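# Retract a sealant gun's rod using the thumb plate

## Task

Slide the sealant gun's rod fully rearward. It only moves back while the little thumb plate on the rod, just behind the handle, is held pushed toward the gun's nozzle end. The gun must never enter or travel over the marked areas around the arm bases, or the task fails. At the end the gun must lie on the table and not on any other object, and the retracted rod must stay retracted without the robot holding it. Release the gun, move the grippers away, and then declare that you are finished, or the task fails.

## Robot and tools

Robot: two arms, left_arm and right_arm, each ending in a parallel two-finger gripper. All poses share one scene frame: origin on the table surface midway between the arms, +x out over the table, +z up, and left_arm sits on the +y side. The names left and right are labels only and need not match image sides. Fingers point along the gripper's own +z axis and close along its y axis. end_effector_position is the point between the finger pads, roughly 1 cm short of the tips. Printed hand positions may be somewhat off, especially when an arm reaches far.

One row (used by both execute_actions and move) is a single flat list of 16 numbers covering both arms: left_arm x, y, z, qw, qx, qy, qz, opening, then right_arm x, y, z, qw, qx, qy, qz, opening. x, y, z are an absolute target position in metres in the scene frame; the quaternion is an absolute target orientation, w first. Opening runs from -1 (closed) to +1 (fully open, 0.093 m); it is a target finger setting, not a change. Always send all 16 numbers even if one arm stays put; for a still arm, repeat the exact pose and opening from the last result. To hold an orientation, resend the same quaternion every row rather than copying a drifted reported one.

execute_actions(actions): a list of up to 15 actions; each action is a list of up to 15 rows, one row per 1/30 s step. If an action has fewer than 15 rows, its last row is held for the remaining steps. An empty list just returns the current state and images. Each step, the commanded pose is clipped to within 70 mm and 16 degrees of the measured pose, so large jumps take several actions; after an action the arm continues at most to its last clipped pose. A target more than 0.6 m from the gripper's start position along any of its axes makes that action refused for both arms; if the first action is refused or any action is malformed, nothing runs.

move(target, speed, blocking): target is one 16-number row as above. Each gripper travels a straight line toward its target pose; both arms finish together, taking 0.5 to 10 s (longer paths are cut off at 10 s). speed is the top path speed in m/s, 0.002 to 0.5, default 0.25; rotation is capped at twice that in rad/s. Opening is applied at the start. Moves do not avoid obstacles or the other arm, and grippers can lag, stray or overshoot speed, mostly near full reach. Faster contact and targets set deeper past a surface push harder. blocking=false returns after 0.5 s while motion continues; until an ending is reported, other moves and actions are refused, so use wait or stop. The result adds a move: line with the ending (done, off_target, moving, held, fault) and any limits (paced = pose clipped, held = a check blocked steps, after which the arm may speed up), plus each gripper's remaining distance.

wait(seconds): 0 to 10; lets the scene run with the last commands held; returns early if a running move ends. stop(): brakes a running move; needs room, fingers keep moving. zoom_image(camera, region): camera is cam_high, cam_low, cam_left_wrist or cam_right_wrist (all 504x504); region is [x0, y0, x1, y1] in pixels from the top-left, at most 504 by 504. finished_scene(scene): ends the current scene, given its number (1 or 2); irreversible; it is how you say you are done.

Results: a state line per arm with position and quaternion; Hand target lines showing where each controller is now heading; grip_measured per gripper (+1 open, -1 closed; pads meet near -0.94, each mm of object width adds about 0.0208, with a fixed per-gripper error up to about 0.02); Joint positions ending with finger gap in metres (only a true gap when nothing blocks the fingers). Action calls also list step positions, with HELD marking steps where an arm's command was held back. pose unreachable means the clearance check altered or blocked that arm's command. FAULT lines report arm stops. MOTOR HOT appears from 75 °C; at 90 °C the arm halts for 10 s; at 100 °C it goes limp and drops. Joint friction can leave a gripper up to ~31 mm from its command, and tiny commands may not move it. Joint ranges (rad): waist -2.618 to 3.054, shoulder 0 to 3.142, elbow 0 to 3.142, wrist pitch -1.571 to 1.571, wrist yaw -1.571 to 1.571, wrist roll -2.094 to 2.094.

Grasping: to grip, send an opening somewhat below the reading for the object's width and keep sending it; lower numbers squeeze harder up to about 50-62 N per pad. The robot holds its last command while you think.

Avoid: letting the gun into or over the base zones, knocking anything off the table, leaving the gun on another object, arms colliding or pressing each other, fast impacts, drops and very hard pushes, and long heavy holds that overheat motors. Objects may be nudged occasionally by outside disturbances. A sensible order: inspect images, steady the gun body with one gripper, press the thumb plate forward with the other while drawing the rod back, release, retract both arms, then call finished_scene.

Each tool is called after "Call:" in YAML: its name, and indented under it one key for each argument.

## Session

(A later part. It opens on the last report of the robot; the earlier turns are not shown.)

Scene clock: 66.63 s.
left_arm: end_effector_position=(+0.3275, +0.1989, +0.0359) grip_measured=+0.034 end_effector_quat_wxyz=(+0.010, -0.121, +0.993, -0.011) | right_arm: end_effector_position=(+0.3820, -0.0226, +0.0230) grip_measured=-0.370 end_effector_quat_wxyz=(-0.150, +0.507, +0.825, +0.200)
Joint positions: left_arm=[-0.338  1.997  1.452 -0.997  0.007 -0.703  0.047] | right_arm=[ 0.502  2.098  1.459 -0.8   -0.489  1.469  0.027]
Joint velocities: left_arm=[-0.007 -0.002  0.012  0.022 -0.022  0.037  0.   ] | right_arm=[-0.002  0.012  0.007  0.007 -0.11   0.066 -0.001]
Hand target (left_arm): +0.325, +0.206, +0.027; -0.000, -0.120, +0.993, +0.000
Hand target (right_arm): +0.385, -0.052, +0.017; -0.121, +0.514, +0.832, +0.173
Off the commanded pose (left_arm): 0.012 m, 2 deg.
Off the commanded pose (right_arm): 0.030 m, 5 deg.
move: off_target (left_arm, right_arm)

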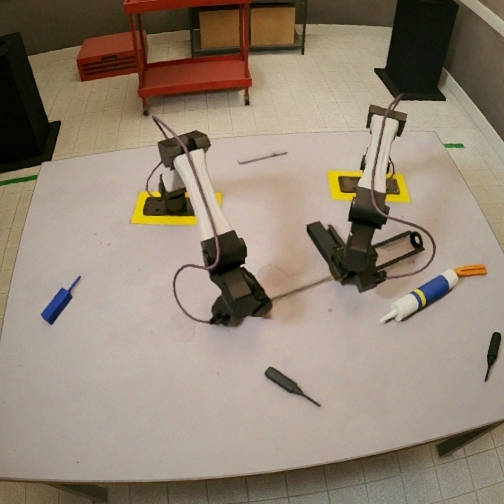

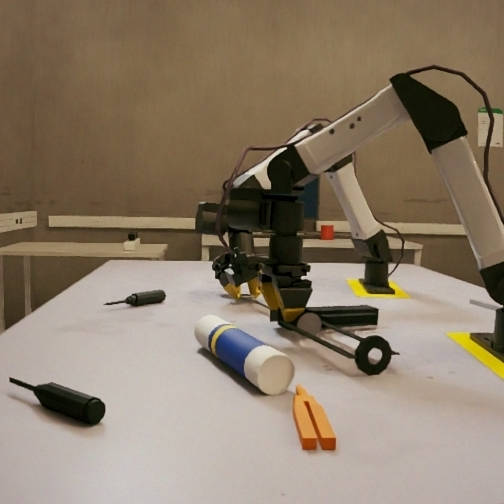

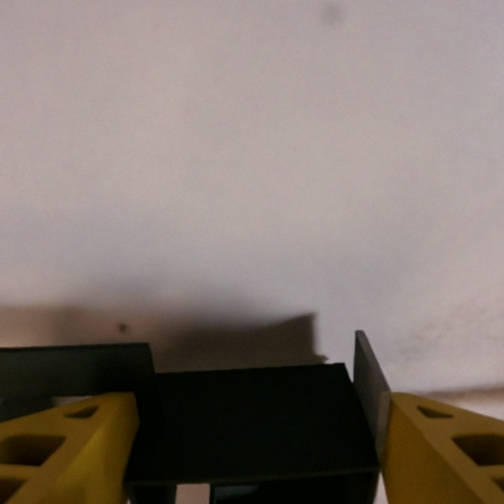

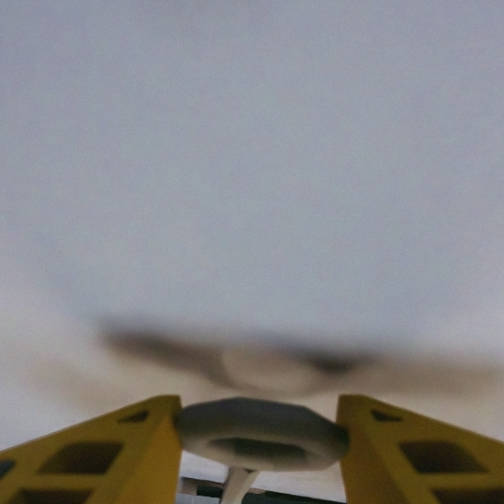

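Call:
move:
  target: [0.328,0.2,0.035,0,-0.12,0.993,0,0.5,0.382,-0.024,0.017,-0.12,0.513,0.831,0.175,-0.7]

Call:
move:
  target: [0.326,0.2,0.08,0,-0.12,0.993,0,0.5,0.382,-0.024,0.017,-0.12,0.513,0.831,0.175,-0.7]
  speed: 0.08

Call:
move:
  target: [0.32,0.22,0.065,0,-0.12,0.993,0,1,0.382,-0.024,0.017,-0.12,0.513,0.831,0.175,-0.7]
  speed: 0.05

Scene clock: 75.77 s.
left_arm: end_effector_position=(+0.3269, +0.1968, +0.0367) grip_measured=+0.498 end_effector_quat_wxyz=(+0.007, -0.119, +0.993, -0.011) | right_arm: end_effector_position=(+0.3825, -0.0213, +0.0195) grip_measured=-0.370 end_effector_quat_wxyz=(-0.132, +0.512, +0.829, +0.186)
Joint positions: left_arm=[-0.341  2.002  1.463 -1.008  0.011 -0.702  0.069] | right_arm=[ 0.523  2.098  1.459 -0.791 -0.438  1.492  0.027]
Joint velocities: left_arm=[-0.007  0.007  0.002  0.007 -0.022  0.037  0.002] | right_arm=[-0.012  0.017 -0.002  0.066 -0.007 -0.022 -0.002]
Hand target (left_arm): +0.328, +0.200, +0.035; +0.001, -0.120, +0.993, -0.000
Hand target (right_arm): +0.382, -0.024, +0.017; -0.121, +0.513, +0.832, +0.175
Off the commanded pose (left_arm): 0.004 m, 1 deg.
Off the commanded pose (right_arm): 0.004 m, 2 deg.
move: done

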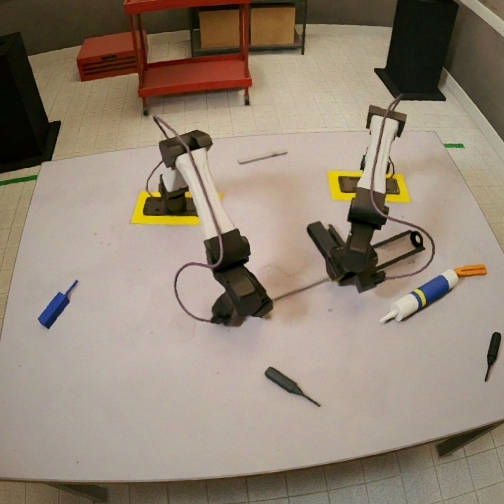

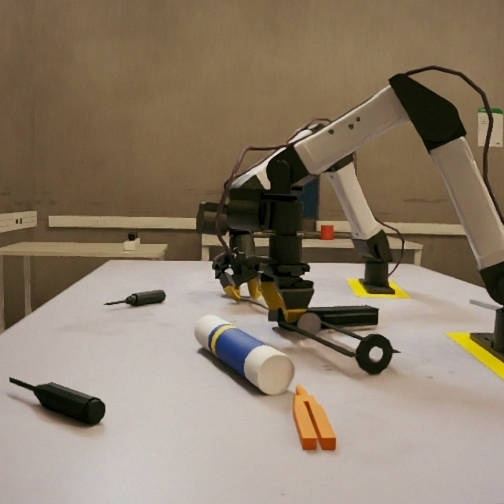

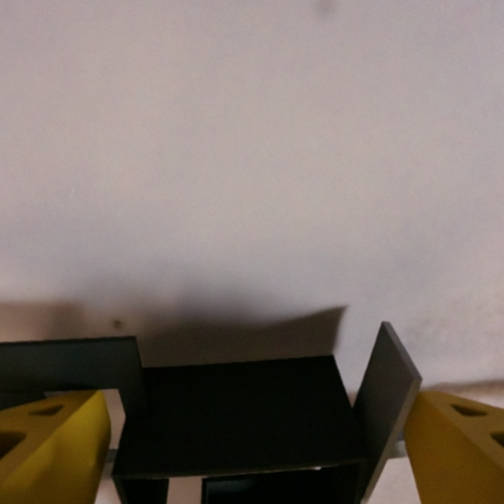

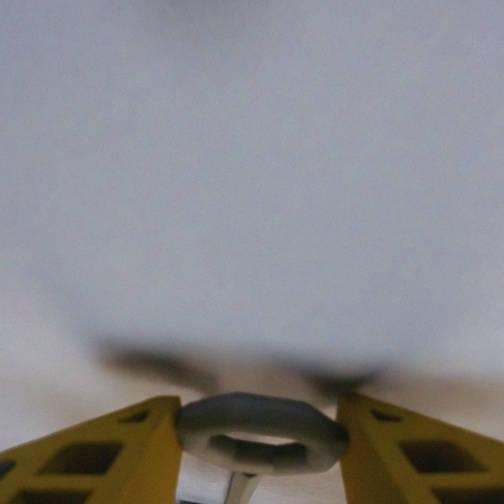

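Scene clock: 76.87 s.
left_arm: end_effector_position=(+0.3212, +0.2001, +0.0718) grip_measured=+0.498 end_effector_quat_wxyz=(-0.010, -0.119, +0.993, +0.001) | right_arm: end_effector_position=(+0.3825, -0.0213, +0.0195) grip_measured=-0.370 end_effector_quat_wxyz=(-0.132, +0.512, +0.829, +0.186)
Joint positions: left_arm=[-0.341  1.984  1.58  -1.184  0.009 -0.702  0.069] | right_arm=[ 0.523  2.098  1.459 -0.791 -0.438  1.492  0.027]
Joint velocities: left_arm=[ 0.002  0.017  0.002 -0.037  0.051  0.081 -0.   ] | right_arm=[ 0.007 -0.002 -0.007  0.051 -0.022  0.022 -0.001]
Hand target (left_arm): +0.326, +0.200, +0.080; +0.000, -0.120, +0.993, -0.000
Hand target (right_arm): +0.382, -0.024, +0.017; -0.120, +0.513, +0.832, +0.175
Off the commanded pose (left_arm): 0.010 m, 1 deg.
Off the commanded pose (right_arm): 0.004 m, 2 deg.
move: done

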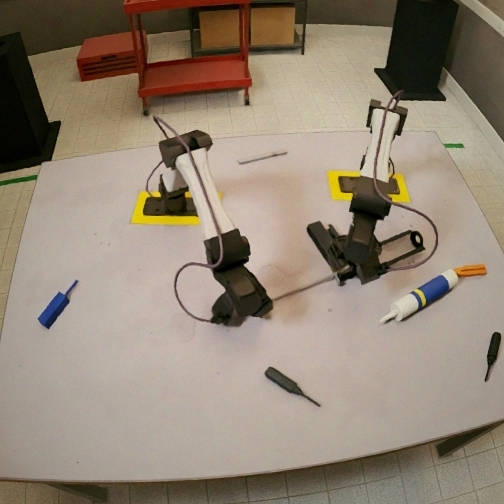

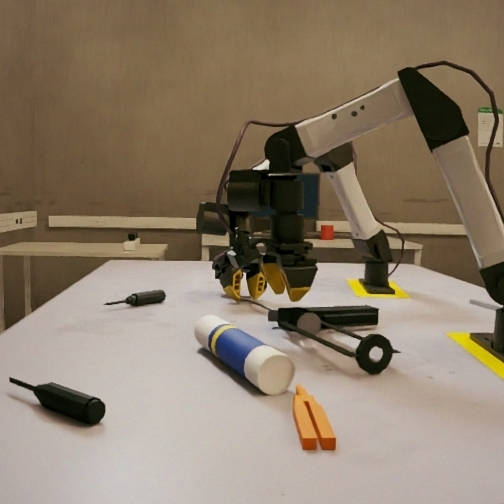

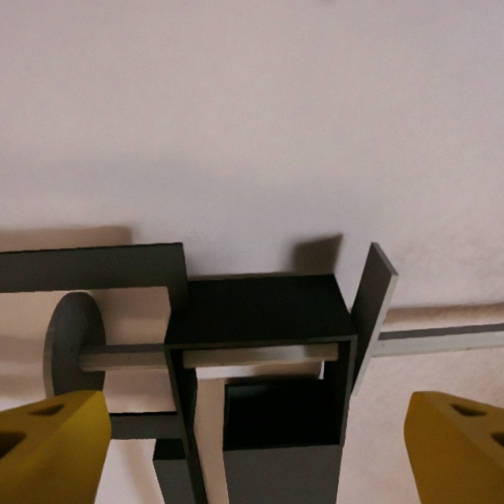

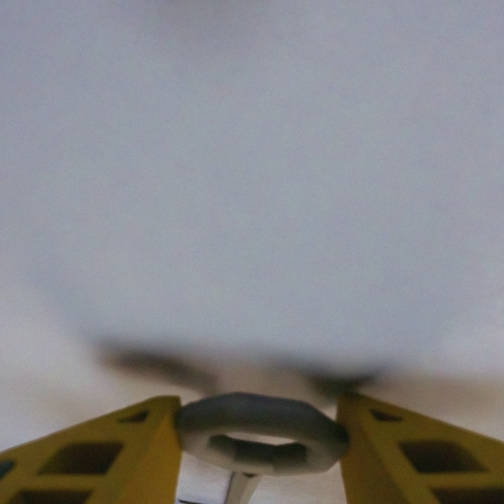

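Scene clock: 77.77 s.
left_arm: end_effector_position=(+0.3235, +0.2144, +0.0677) grip_measured=+1.000 end_effector_quat_wxyz=(-0.000, -0.120, +0.993, -0.005) | right_arm: end_effector_position=(+0.3825, -0.0213, +0.0195) grip_measured=-0.370 end_effector_quat_wxyz=(-0.132, +0.512, +0.829, +0.186)
Joint positions: left_arm=[-0.304  1.95   1.516 -1.132  0.008 -0.667  0.093] | right_arm=[ 0.523  2.098  1.459 -0.791 -0.438  1.492  0.027]
Joint velocities: left_arm=[ 0.012 -0.007  0.012 -0.007 -0.051  0.11   0.   ] | right_arm=[-0.012 -0.007  0.017 -0.051  0.007 -0.037 -0.001]
Hand target (left_arm): +0.320, +0.220, +0.065; -0.000, -0.120, +0.993, -0.000
Hand target (right_arm): +0.382, -0.024, +0.017; -0.120, +0.513, +0.832, +0.175
Off the commanded pose (left_arm): 0.007 m, 1 deg.
Off the commanded pose (right_arm): 0.004 m, 2 deg.
move: done

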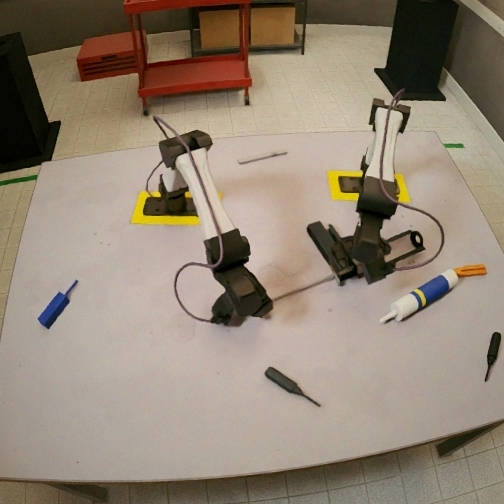

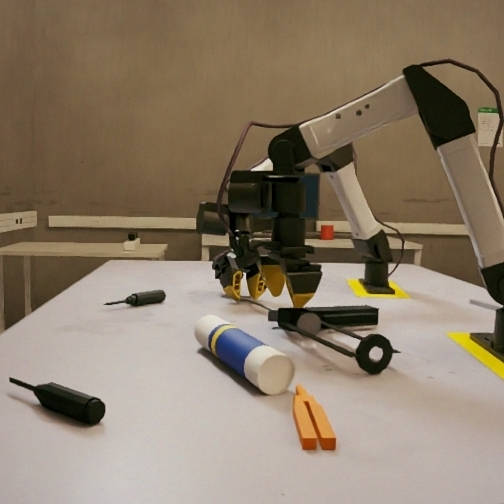

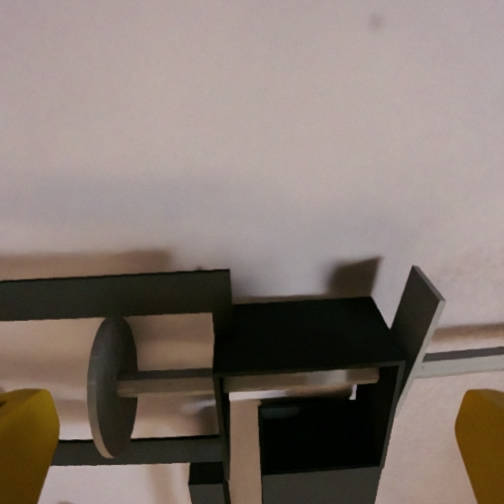

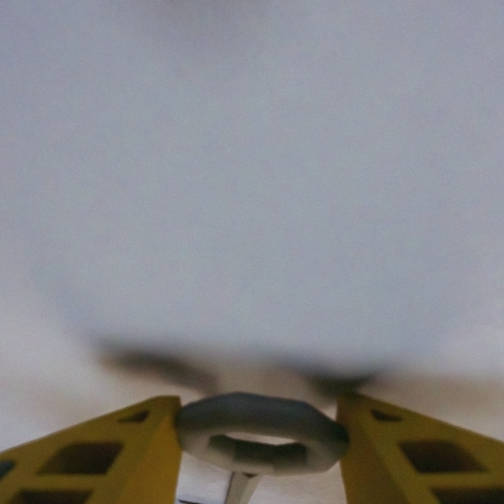

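Call:
move:
  target: [0.319,0.217,0.024,0,-0.12,0.993,0,1,0.382,-0.024,0.017,-0.12,0.513,0.831,0.175,-0.7]
  speed: 0.04

Call:
move:
  target: [0.319,0.217,0.024,0,-0.12,0.993,0,0.25,0.382,-0.024,0.017,-0.12,0.513,0.831,0.175,-0.7]

Scene clock: 81.77 s.
left_arm: end_effector_position=(+0.3242, +0.2142, +0.0412) grip_measured=+1.000 end_effector_quat_wxyz=(+0.009, -0.120, +0.993, -0.010) | right_arm: end_effector_position=(+0.3826, -0.0215, +0.0193) grip_measured=-0.370 end_effector_quat_wxyz=(-0.131, +0.512, +0.828, +0.185)
Joint positions: left_arm=[-0.304  1.958  1.419 -1.005  0.008 -0.666  0.093] | right_arm=[ 0.523  2.098  1.459 -0.791 -0.436  1.493  0.027]
Joint velocities: left_arm=[-0.007  0.002  0.007 -0.037  0.022 -0.066  0.   ] | right_arm=[-0.007  0.007  0.002 -0.037 -0.037  0.066  0.002]
Hand target (left_arm): +0.319, +0.217, +0.025; -0.000, -0.120, +0.993, +0.000
Hand target (right_arm): +0.382, -0.024, +0.017; -0.120, +0.513, +0.832, +0.175
Off the commanded pose (left_arm): 0.018 m, 2 deg.
Off the commanded pose (right_arm): 0.003 m, 2 deg.
move: off_target (left_arm)

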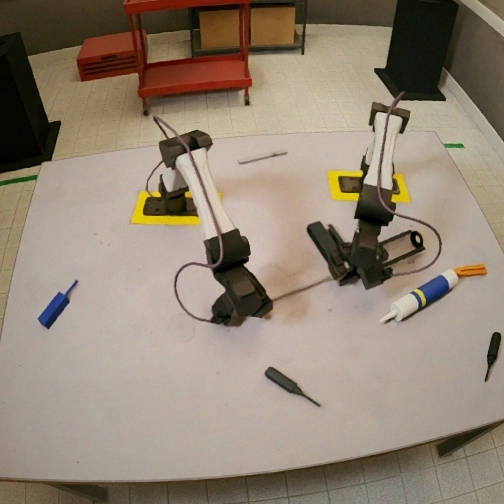

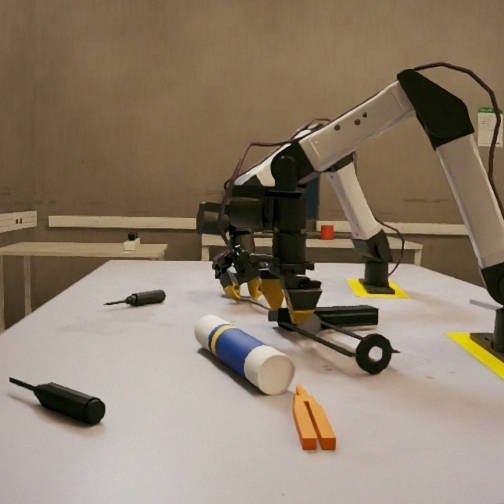

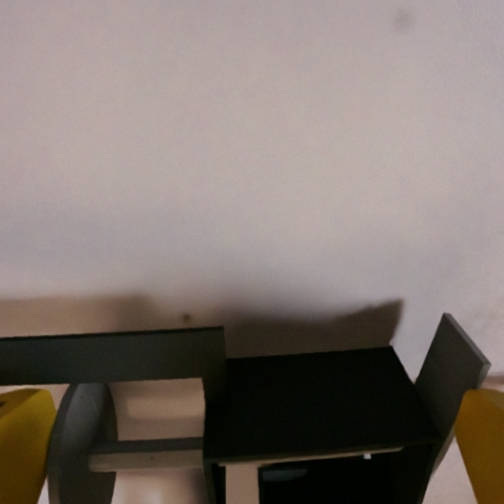

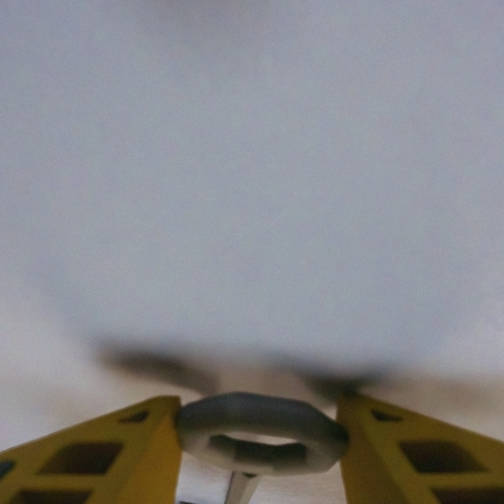

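Scene clock: 82.47 s.
left_arm: end_effector_position=(+0.3239, +0.2163, +0.0406) grip_measured=+0.699 end_effector_quat_wxyz=(+0.009, -0.120, +0.993, -0.006) | right_arm: end_effector_position=(+0.3830, -0.0222, +0.0191) grip_measured=-0.370 end_effector_quat_wxyz=(-0.129, +0.513, +0.829, +0.184)
Joint positions: left_arm=[-0.302  1.958  1.416 -1.007  0.002 -0.665  0.079] | right_arm=[ 0.523  2.098  1.459 -0.791 -0.433  1.493  0.027]
Joint velocities: left_arm=[ 0.012 -0.012  0.002  0.022 -0.051 -0.022 -0.001] | right_arm=[-0.012 -0.017  0.012 -0.037  0.037 -0.051 -0.   ]
Hand target (left_arm): +0.319, +0.217, +0.025; -0.000, -0.120, +0.993, +0.000
Hand target (right_arm): +0.382, -0.024, +0.017; -0.120, +0.513, +0.832, +0.175
Off the commanded pose (left_arm): 0.017 m, 1 deg.
Off the commanded pose (right_arm): 0.003 m, 2 deg.
move: off_target (left_arm)

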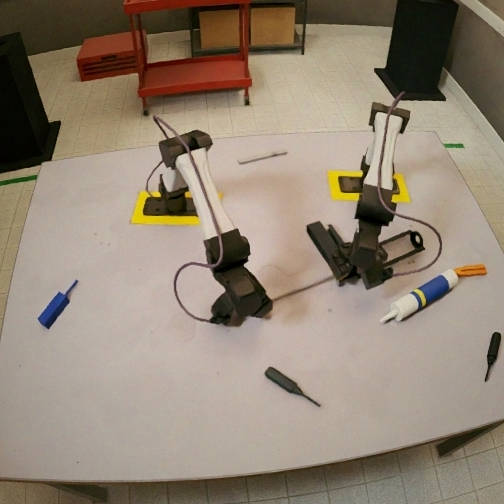

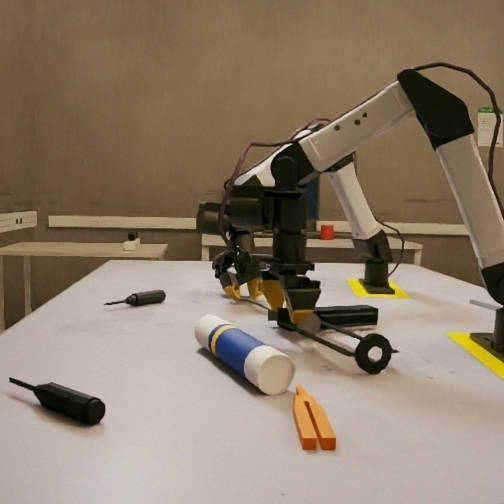

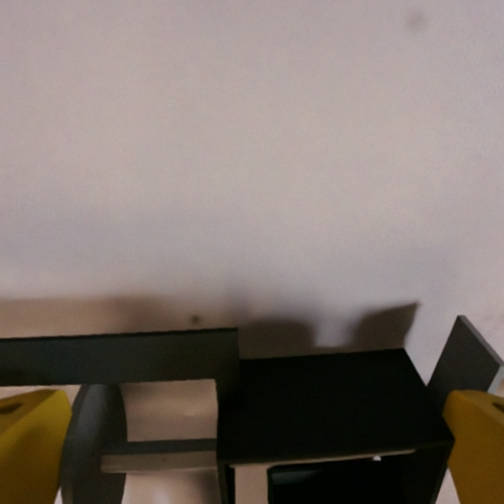

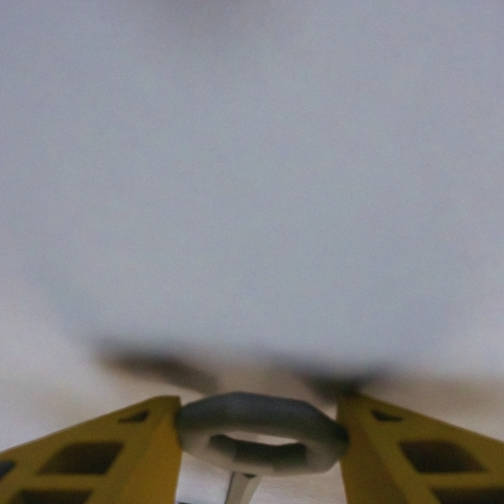

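Call:
move:
  target: [0.323,0.212,0.058,0,-0.12,0.993,0,1,0.382,-0.024,0.017,-0.12,0.513,0.831,0.175,-0.7]
  speed: 0.05

Call:
move:
  target: [0.322,0.206,0.05,0,-0.12,0.993,0,1,0.382,-0.024,0.017,-0.12,0.513,0.831,0.175,-0.7]
  speed: 0.05

Call:
move:
  target: [0.32,0.208,0.024,0,-0.12,0.993,0,1,0.382,-0.024,0.017,-0.12,0.513,0.831,0.175,-0.7]
  speed: 0.04

Scene clock: 86.93 s.
left_arm: end_effector_position=(+0.3200, +0.2163, +0.0534) grip_measured=+1.000 end_effector_quat_wxyz=(-0.003, -0.121, +0.993, +0.002) | right_arm: end_effector_position=(+0.3830, -0.0222, +0.0192) grip_measured=-0.370 end_effector_quat_wxyz=(-0.129, +0.513, +0.829, +0.184)
Joint positions: left_arm=[-0.307  1.958  1.469 -1.089  0.    -0.672  0.093] | right_arm=[ 0.523  2.098  1.459 -0.791 -0.433  1.493  0.027]
Joint velocities: left_arm=[ 0.002  0.002  0.002 -0.066 -0.007 -0.022  0.   ] | right_arm=[ 0.007 -0.017 -0.012 -0.051 -0.022 -0.007  0.001]
Hand target (left_arm): +0.323, +0.212, +0.058; +0.000, -0.120, +0.993, -0.000
Hand target (right_arm): +0.382, -0.024, +0.017; -0.120, +0.513, +0.832, +0.175
Off the commanded pose (left_arm): 0.007 m, 0 deg.
Off the commanded pose (right_arm): 0.003 m, 2 deg.
move: done

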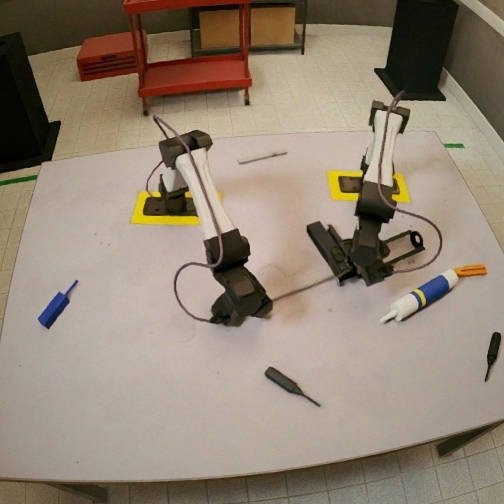

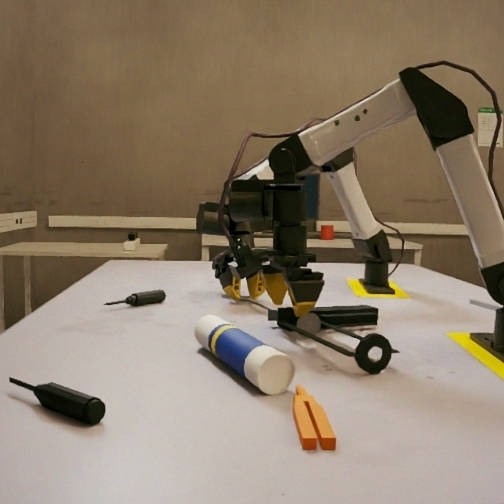

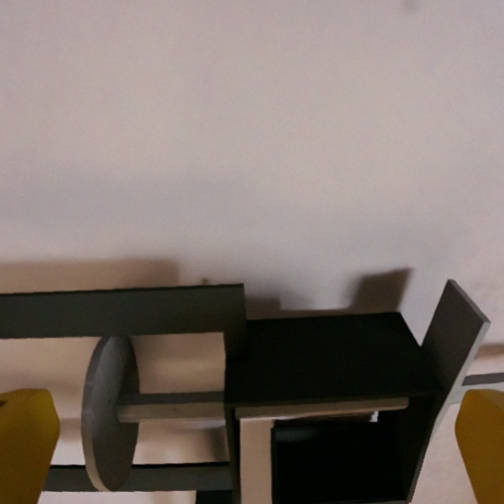

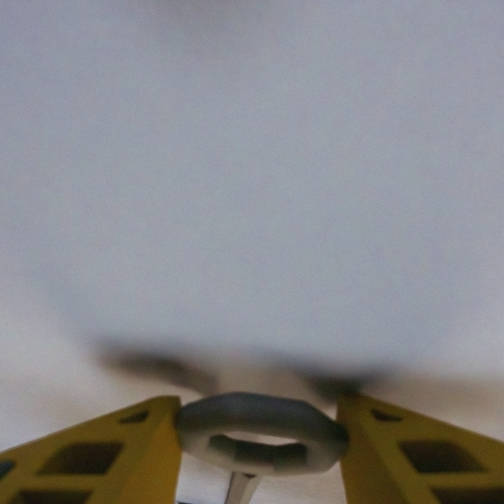

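Scene clock: 87.63 s.
left_arm: end_effector_position=(+0.3180, +0.2107, +0.0534) grip_measured=+1.000 end_effector_quat_wxyz=(-0.002, -0.120, +0.993, +0.001) | right_arm: end_effector_position=(+0.3830, -0.0222, +0.0192) grip_measured=-0.370 end_effector_quat_wxyz=(-0.129, +0.513, +0.829, +0.184)
Joint positions: left_arm=[-0.323  1.958  1.469 -1.087 -0.    -0.685  0.093] | right_arm=[ 0.523  2.098  1.459 -0.791 -0.433  1.493  0.027]
Joint velocities: left_arm=[ 0.012 -0.002 -0.007  0.037  0.022  0.081  0.   ] | right_arm=[-0.007 -0.007 -0.002 -0.022 -0.051 -0.007 -0.002]
Hand target (left_arm): +0.322, +0.206, +0.050; -0.000, -0.120, +0.993, -0.000
Hand target (right_arm): +0.382, -0.024, +0.017; -0.120, +0.513, +0.832, +0.175
Off the commanded pose (left_arm): 0.007 m, 0 deg.
Off the commanded pose (right_arm): 0.003 m, 2 deg.
move: done

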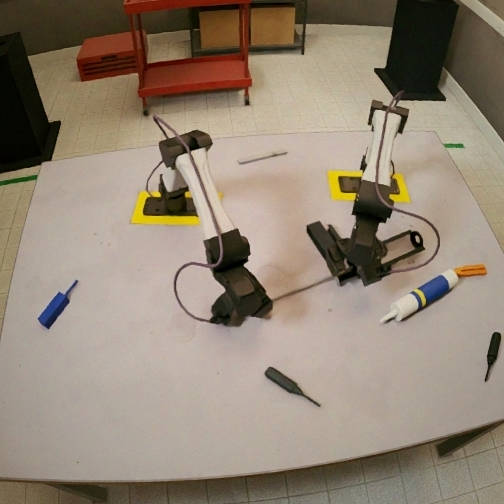

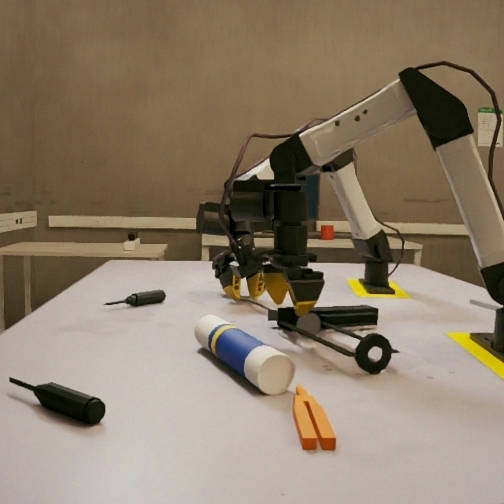

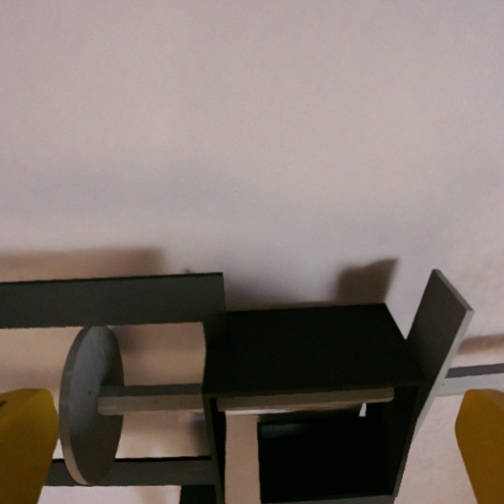

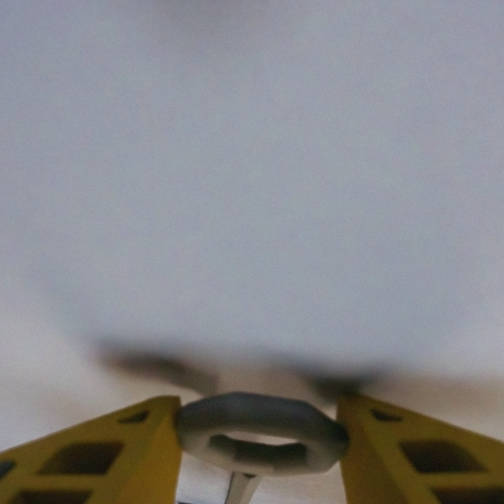

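Scene clock: 88.60 s.
left_arm: end_effector_position=(+0.3199, +0.2113, +0.0426) grip_measured=+1.000 end_effector_quat_wxyz=(+0.002, -0.120, +0.993, +0.003) | right_arm: end_effector_position=(+0.3831, -0.0224, +0.0191) grip_measured=-0.370 end_effector_quat_wxyz=(-0.129, +0.513, +0.828, +0.184)
Joint positions: left_arm=[-0.323  1.97   1.441 -1.042 -0.008 -0.686  0.093] | right_arm=[ 0.523  2.098  1.459 -0.791 -0.432  1.494  0.027]
Joint velocities: left_arm=[-0.022 -0.007 -0.007 -0.051  0.022 -0.081  0.   ] | right_arm=[ 0.002  0.002 -0.007 -0.007 -0.007 -0.051  0.002]
Hand target (left_arm): +0.319, +0.208, +0.025; -0.001, -0.120, +0.993, +0.000
Hand target (right_arm): +0.382, -0.024, +0.017; -0.120, +0.513, +0.831, +0.175
Off the commanded pose (left_arm): 0.019 m, 0 deg.
Off the commanded pose (right_arm): 0.003 m, 1 deg.
move: off_target (left_arm)

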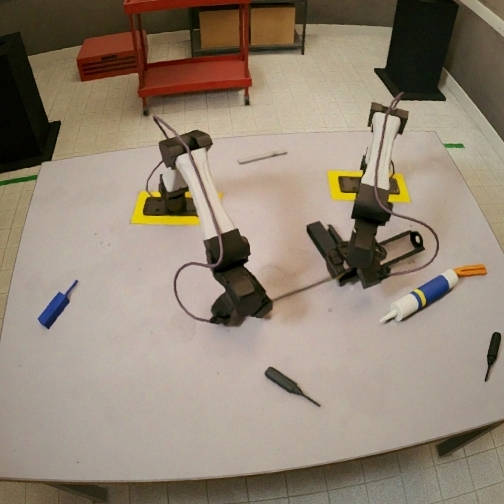

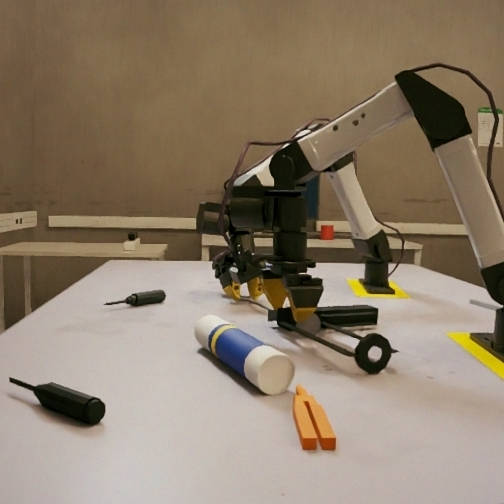

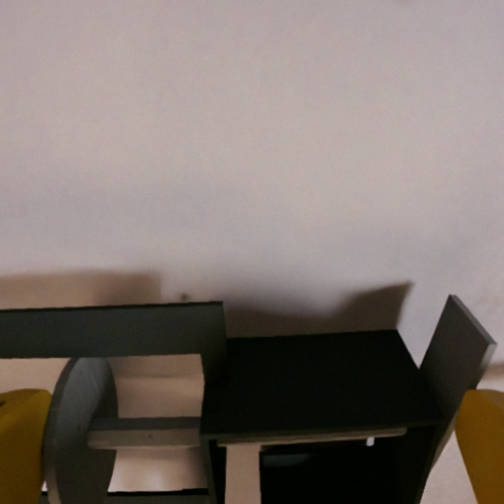

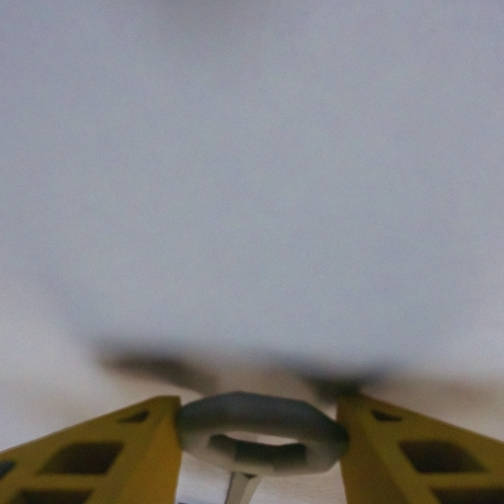

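Call:
move:
  target: [0.324,0.208,0.065,-0.011,-0.12,0.989,0.086,1,0.382,-0.024,0.017,-0.12,0.513,0.831,0.175,-0.7]
  speed: 0.05

Call:
move:
  target: [0.326,0.198,0.055,-0.011,-0.12,0.989,0.086,1,0.382,-0.024,0.017,-0.12,0.513,0.831,0.175,-0.7]
  speed: 0.05

Call:
move:
  target: [0.324,0.199,0.036,-0.011,-0.12,0.989,0.086,1,0.382,-0.024,0.017,-0.12,0.513,0.831,0.175,-0.7]
  speed: 0.04

Scene clock: 97.70 s.
left_arm: end_effector_position=(+0.3209, +0.2110, +0.0642) grip_measured=+1.000 end_effector_quat_wxyz=(-0.013, -0.121, +0.989, +0.082) | right_arm: end_effector_position=(+0.3830, -0.0223, +0.0191) grip_measured=-0.370 end_effector_quat_wxyz=(-0.129, +0.513, +0.828, +0.184)
Joint positions: left_arm=[-0.373  2.061  1.651 -1.277 -0.118 -0.746  0.093] | right_arm=[ 0.523  2.098  1.459 -0.791 -0.432  1.494  0.027]
Joint velocities: left_arm=[ 0.012 -0.017  0.012 -0.051  0.037  0.022  0.   ] | right_arm=[ 0.007  0.007  0.007  0.007  0.007 -0.095  0.001]
Hand target (left_arm): +0.324, +0.208, +0.065; -0.010, -0.120, +0.989, +0.086
Hand target (right_arm): +0.382, -0.024, +0.017; -0.120, +0.513, +0.832, +0.175
Off the commanded pose (left_arm): 0.004 m, 1 deg.
Off the commanded pose (right_arm): 0.003 m, 1 deg.
move: done

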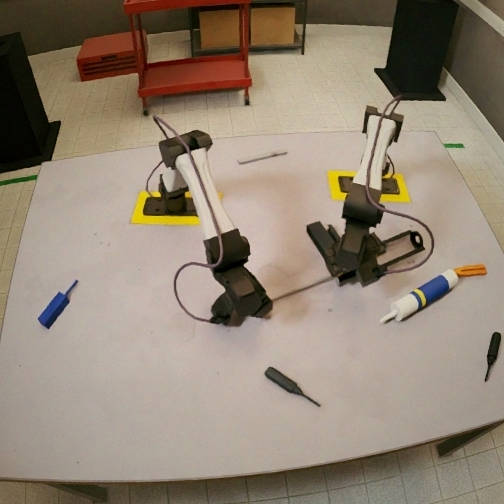

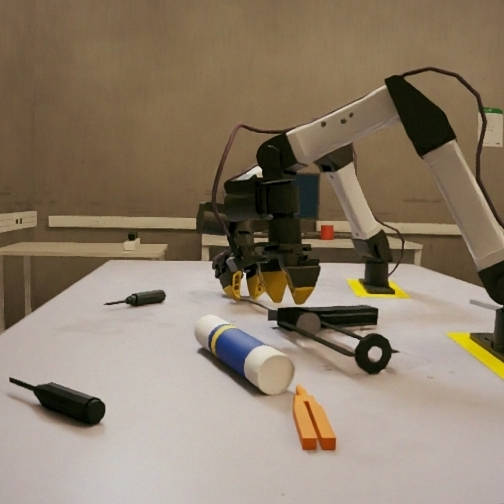

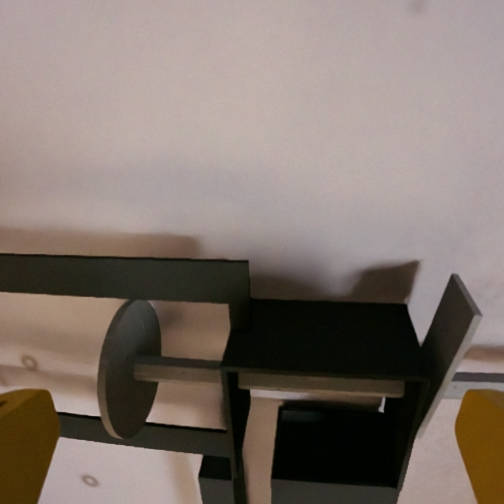

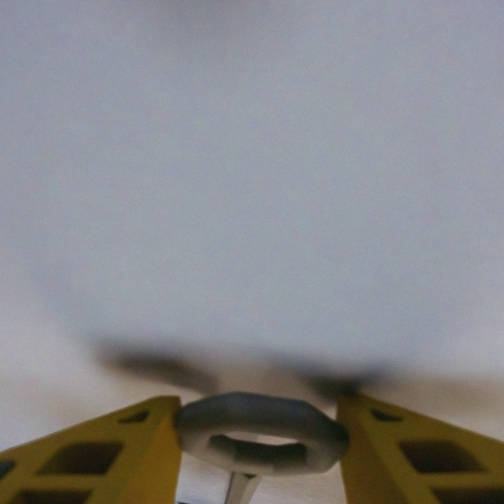

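Scene clock: 98.43 s.
left_arm: end_effector_position=(+0.3167, +0.2047, +0.0520) grip_measured=+1.000 end_effector_quat_wxyz=(-0.025, -0.119, +0.988, +0.092) | right_arm: end_effector_position=(+0.3830, -0.0223, +0.0191) grip_measured=-0.370 end_effector_quat_wxyz=(-0.129, +0.513, +0.828, +0.184)
Joint positions: left_arm=[-0.394  2.099  1.655 -1.277 -0.118 -0.765  0.093] | right_arm=[ 0.523  2.098  1.459 -0.791 -0.432  1.494  0.027]
Joint velocities: left_arm=[ 0.002  0.012  0.071  0.051  0.022 -0.022  0.   ] | right_arm=[-0.002  0.007  0.007 -0.081  0.051  0.037 -0.001]
Hand target (left_arm): +0.326, +0.198, +0.055; -0.011, -0.120, +0.989, +0.086
Hand target (right_arm): +0.382, -0.024, +0.017; -0.120, +0.513, +0.832, +0.175
Off the commanded pose (left_arm): 0.012 m, 2 deg.
Off the commanded pose (right_arm): 0.003 m, 1 deg.
move: off_target (left_arm)

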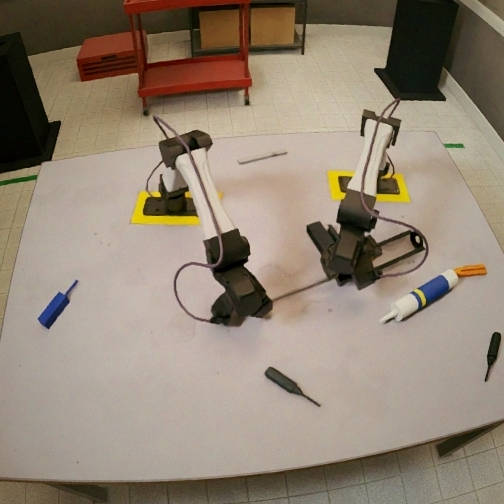

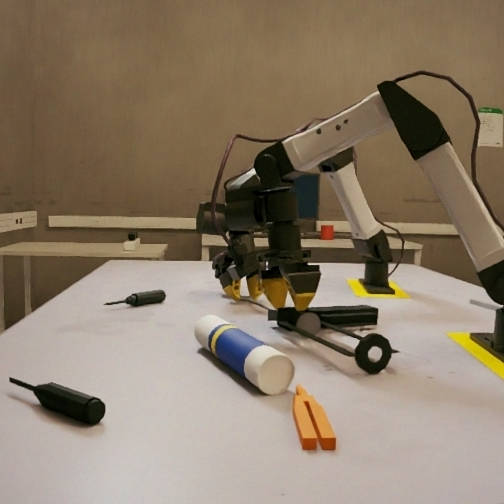

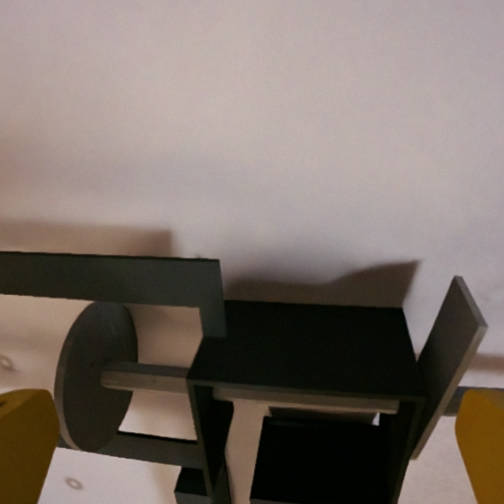

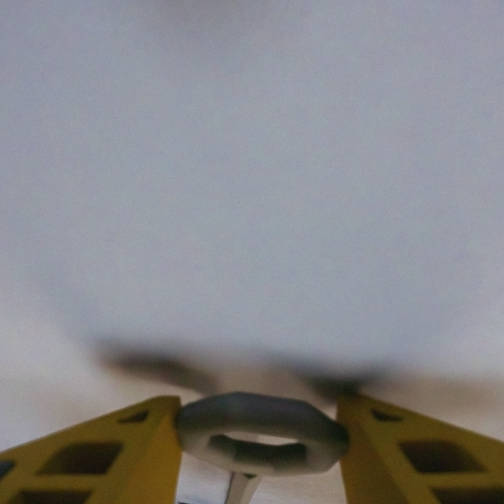

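Scene clock: 99.30 s.
left_arm: end_effector_position=(+0.3302, +0.1970, +0.0480) grip_measured=+1.000 end_effector_quat_wxyz=(-0.001, -0.122, +0.990, +0.074) | right_arm: end_effector_position=(+0.3830, -0.0223, +0.0191) grip_measured=-0.370 end_effector_quat_wxyz=(-0.129, +0.513, +0.828, +0.184)
Joint positions: left_arm=[-0.394  2.105  1.655 -1.211 -0.118 -0.767  0.093] | right_arm=[ 0.523  2.098  1.459 -0.791 -0.432  1.494  0.027]
Joint velocities: left_arm=[ 0.012 -0.007 -0.012  0.051 -0.007 -0.022  0.   ] | right_arm=[ 0.017  0.002  0.012 -0.007  0.022 -0.051 -0.   ]
Hand target (left_arm): +0.324, +0.199, +0.036; -0.011, -0.120, +0.989, +0.086
Hand target (right_arm): +0.382, -0.024, +0.017; -0.120, +0.513, +0.832, +0.175
Off the commanded pose (left_arm): 0.014 m, 2 deg.
Off the commanded pose (right_arm): 0.003 m, 1 deg.
move: off_target (left_arm)

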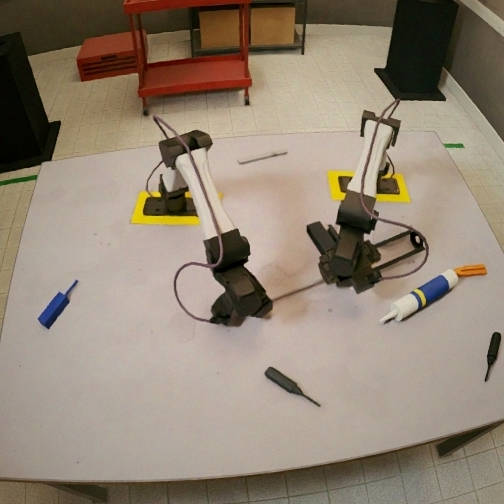

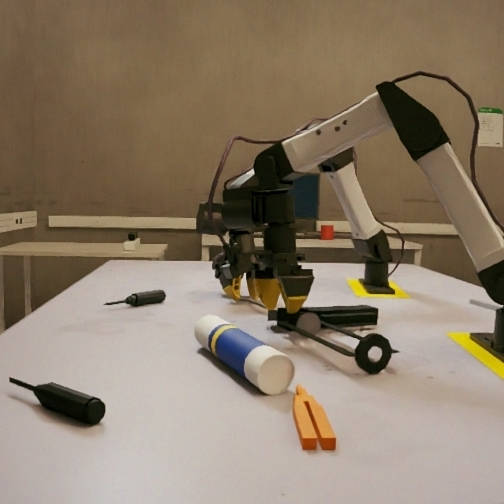

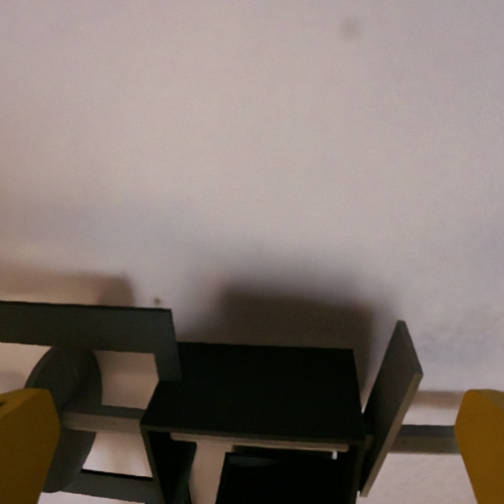

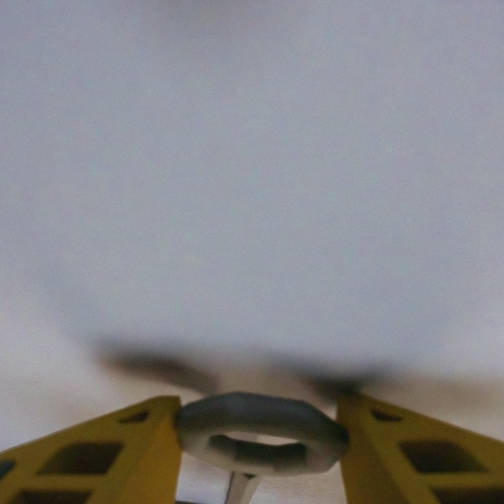

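Call:
move:
  target: [0.314,0.232,0.036,-0.011,-0.12,0.989,0.086,1,0.382,-0.024,0.017,-0.12,0.513,0.831,0.175,-0.7]
  speed: 0.03

Scene clock: 102.43 s.
left_arm: end_effector_position=(+0.3255, +0.2112, +0.0422) grip_measured=+1.000 end_effector_quat_wxyz=(+0.008, -0.107, +0.993, +0.059) | right_arm: end_effector_position=(+0.3834, -0.0215, +0.0193) grip_measured=-0.370 end_effector_quat_wxyz=(-0.129, +0.512, +0.829, +0.185)
Joint positions: left_arm=[-0.361  2.036  1.531 -1.118 -0.106 -0.701  0.093] | right_arm=[ 0.524  2.098  1.459 -0.788 -0.433  1.494  0.027]
Joint velocities: left_arm=[ 0.007  0.002 -0.012  0.007  0.037 -0.022  0.   ] | right_arm=[-0.012 -0.002  0.017  0.037  0.022  0.007  0.   ]
Hand target (left_arm): +0.314, +0.231, +0.036; -0.011, -0.120, +0.989, +0.086
Hand target (right_arm): +0.382, -0.024, +0.017; -0.120, +0.513, +0.832, +0.175
Off the commanded pose (left_arm): 0.025 m, 4 deg.
Off the commanded pose (right_arm): 0.004 m, 2 deg.
move: off_target (left_arm)

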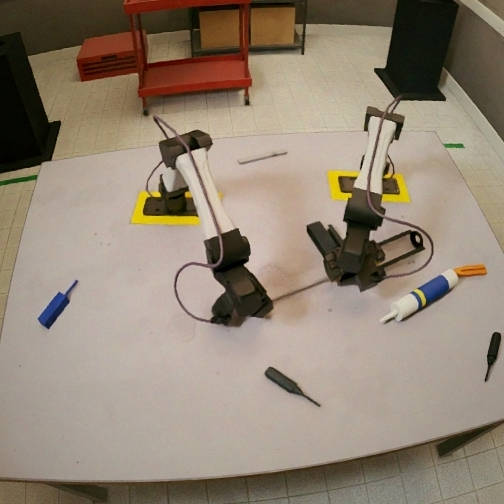

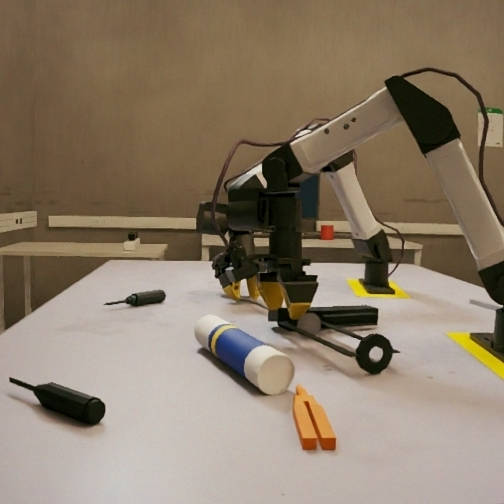

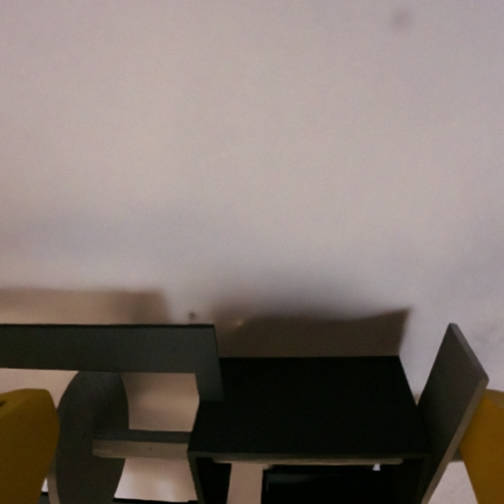

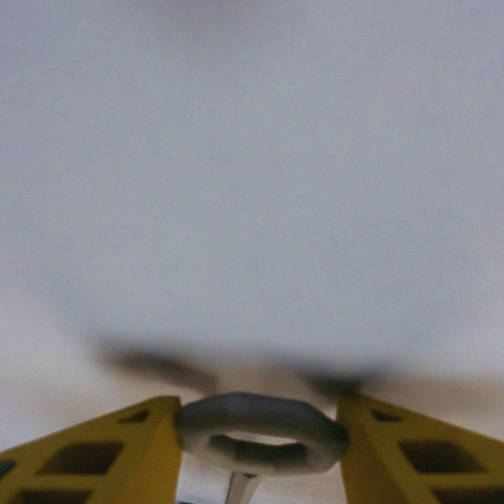

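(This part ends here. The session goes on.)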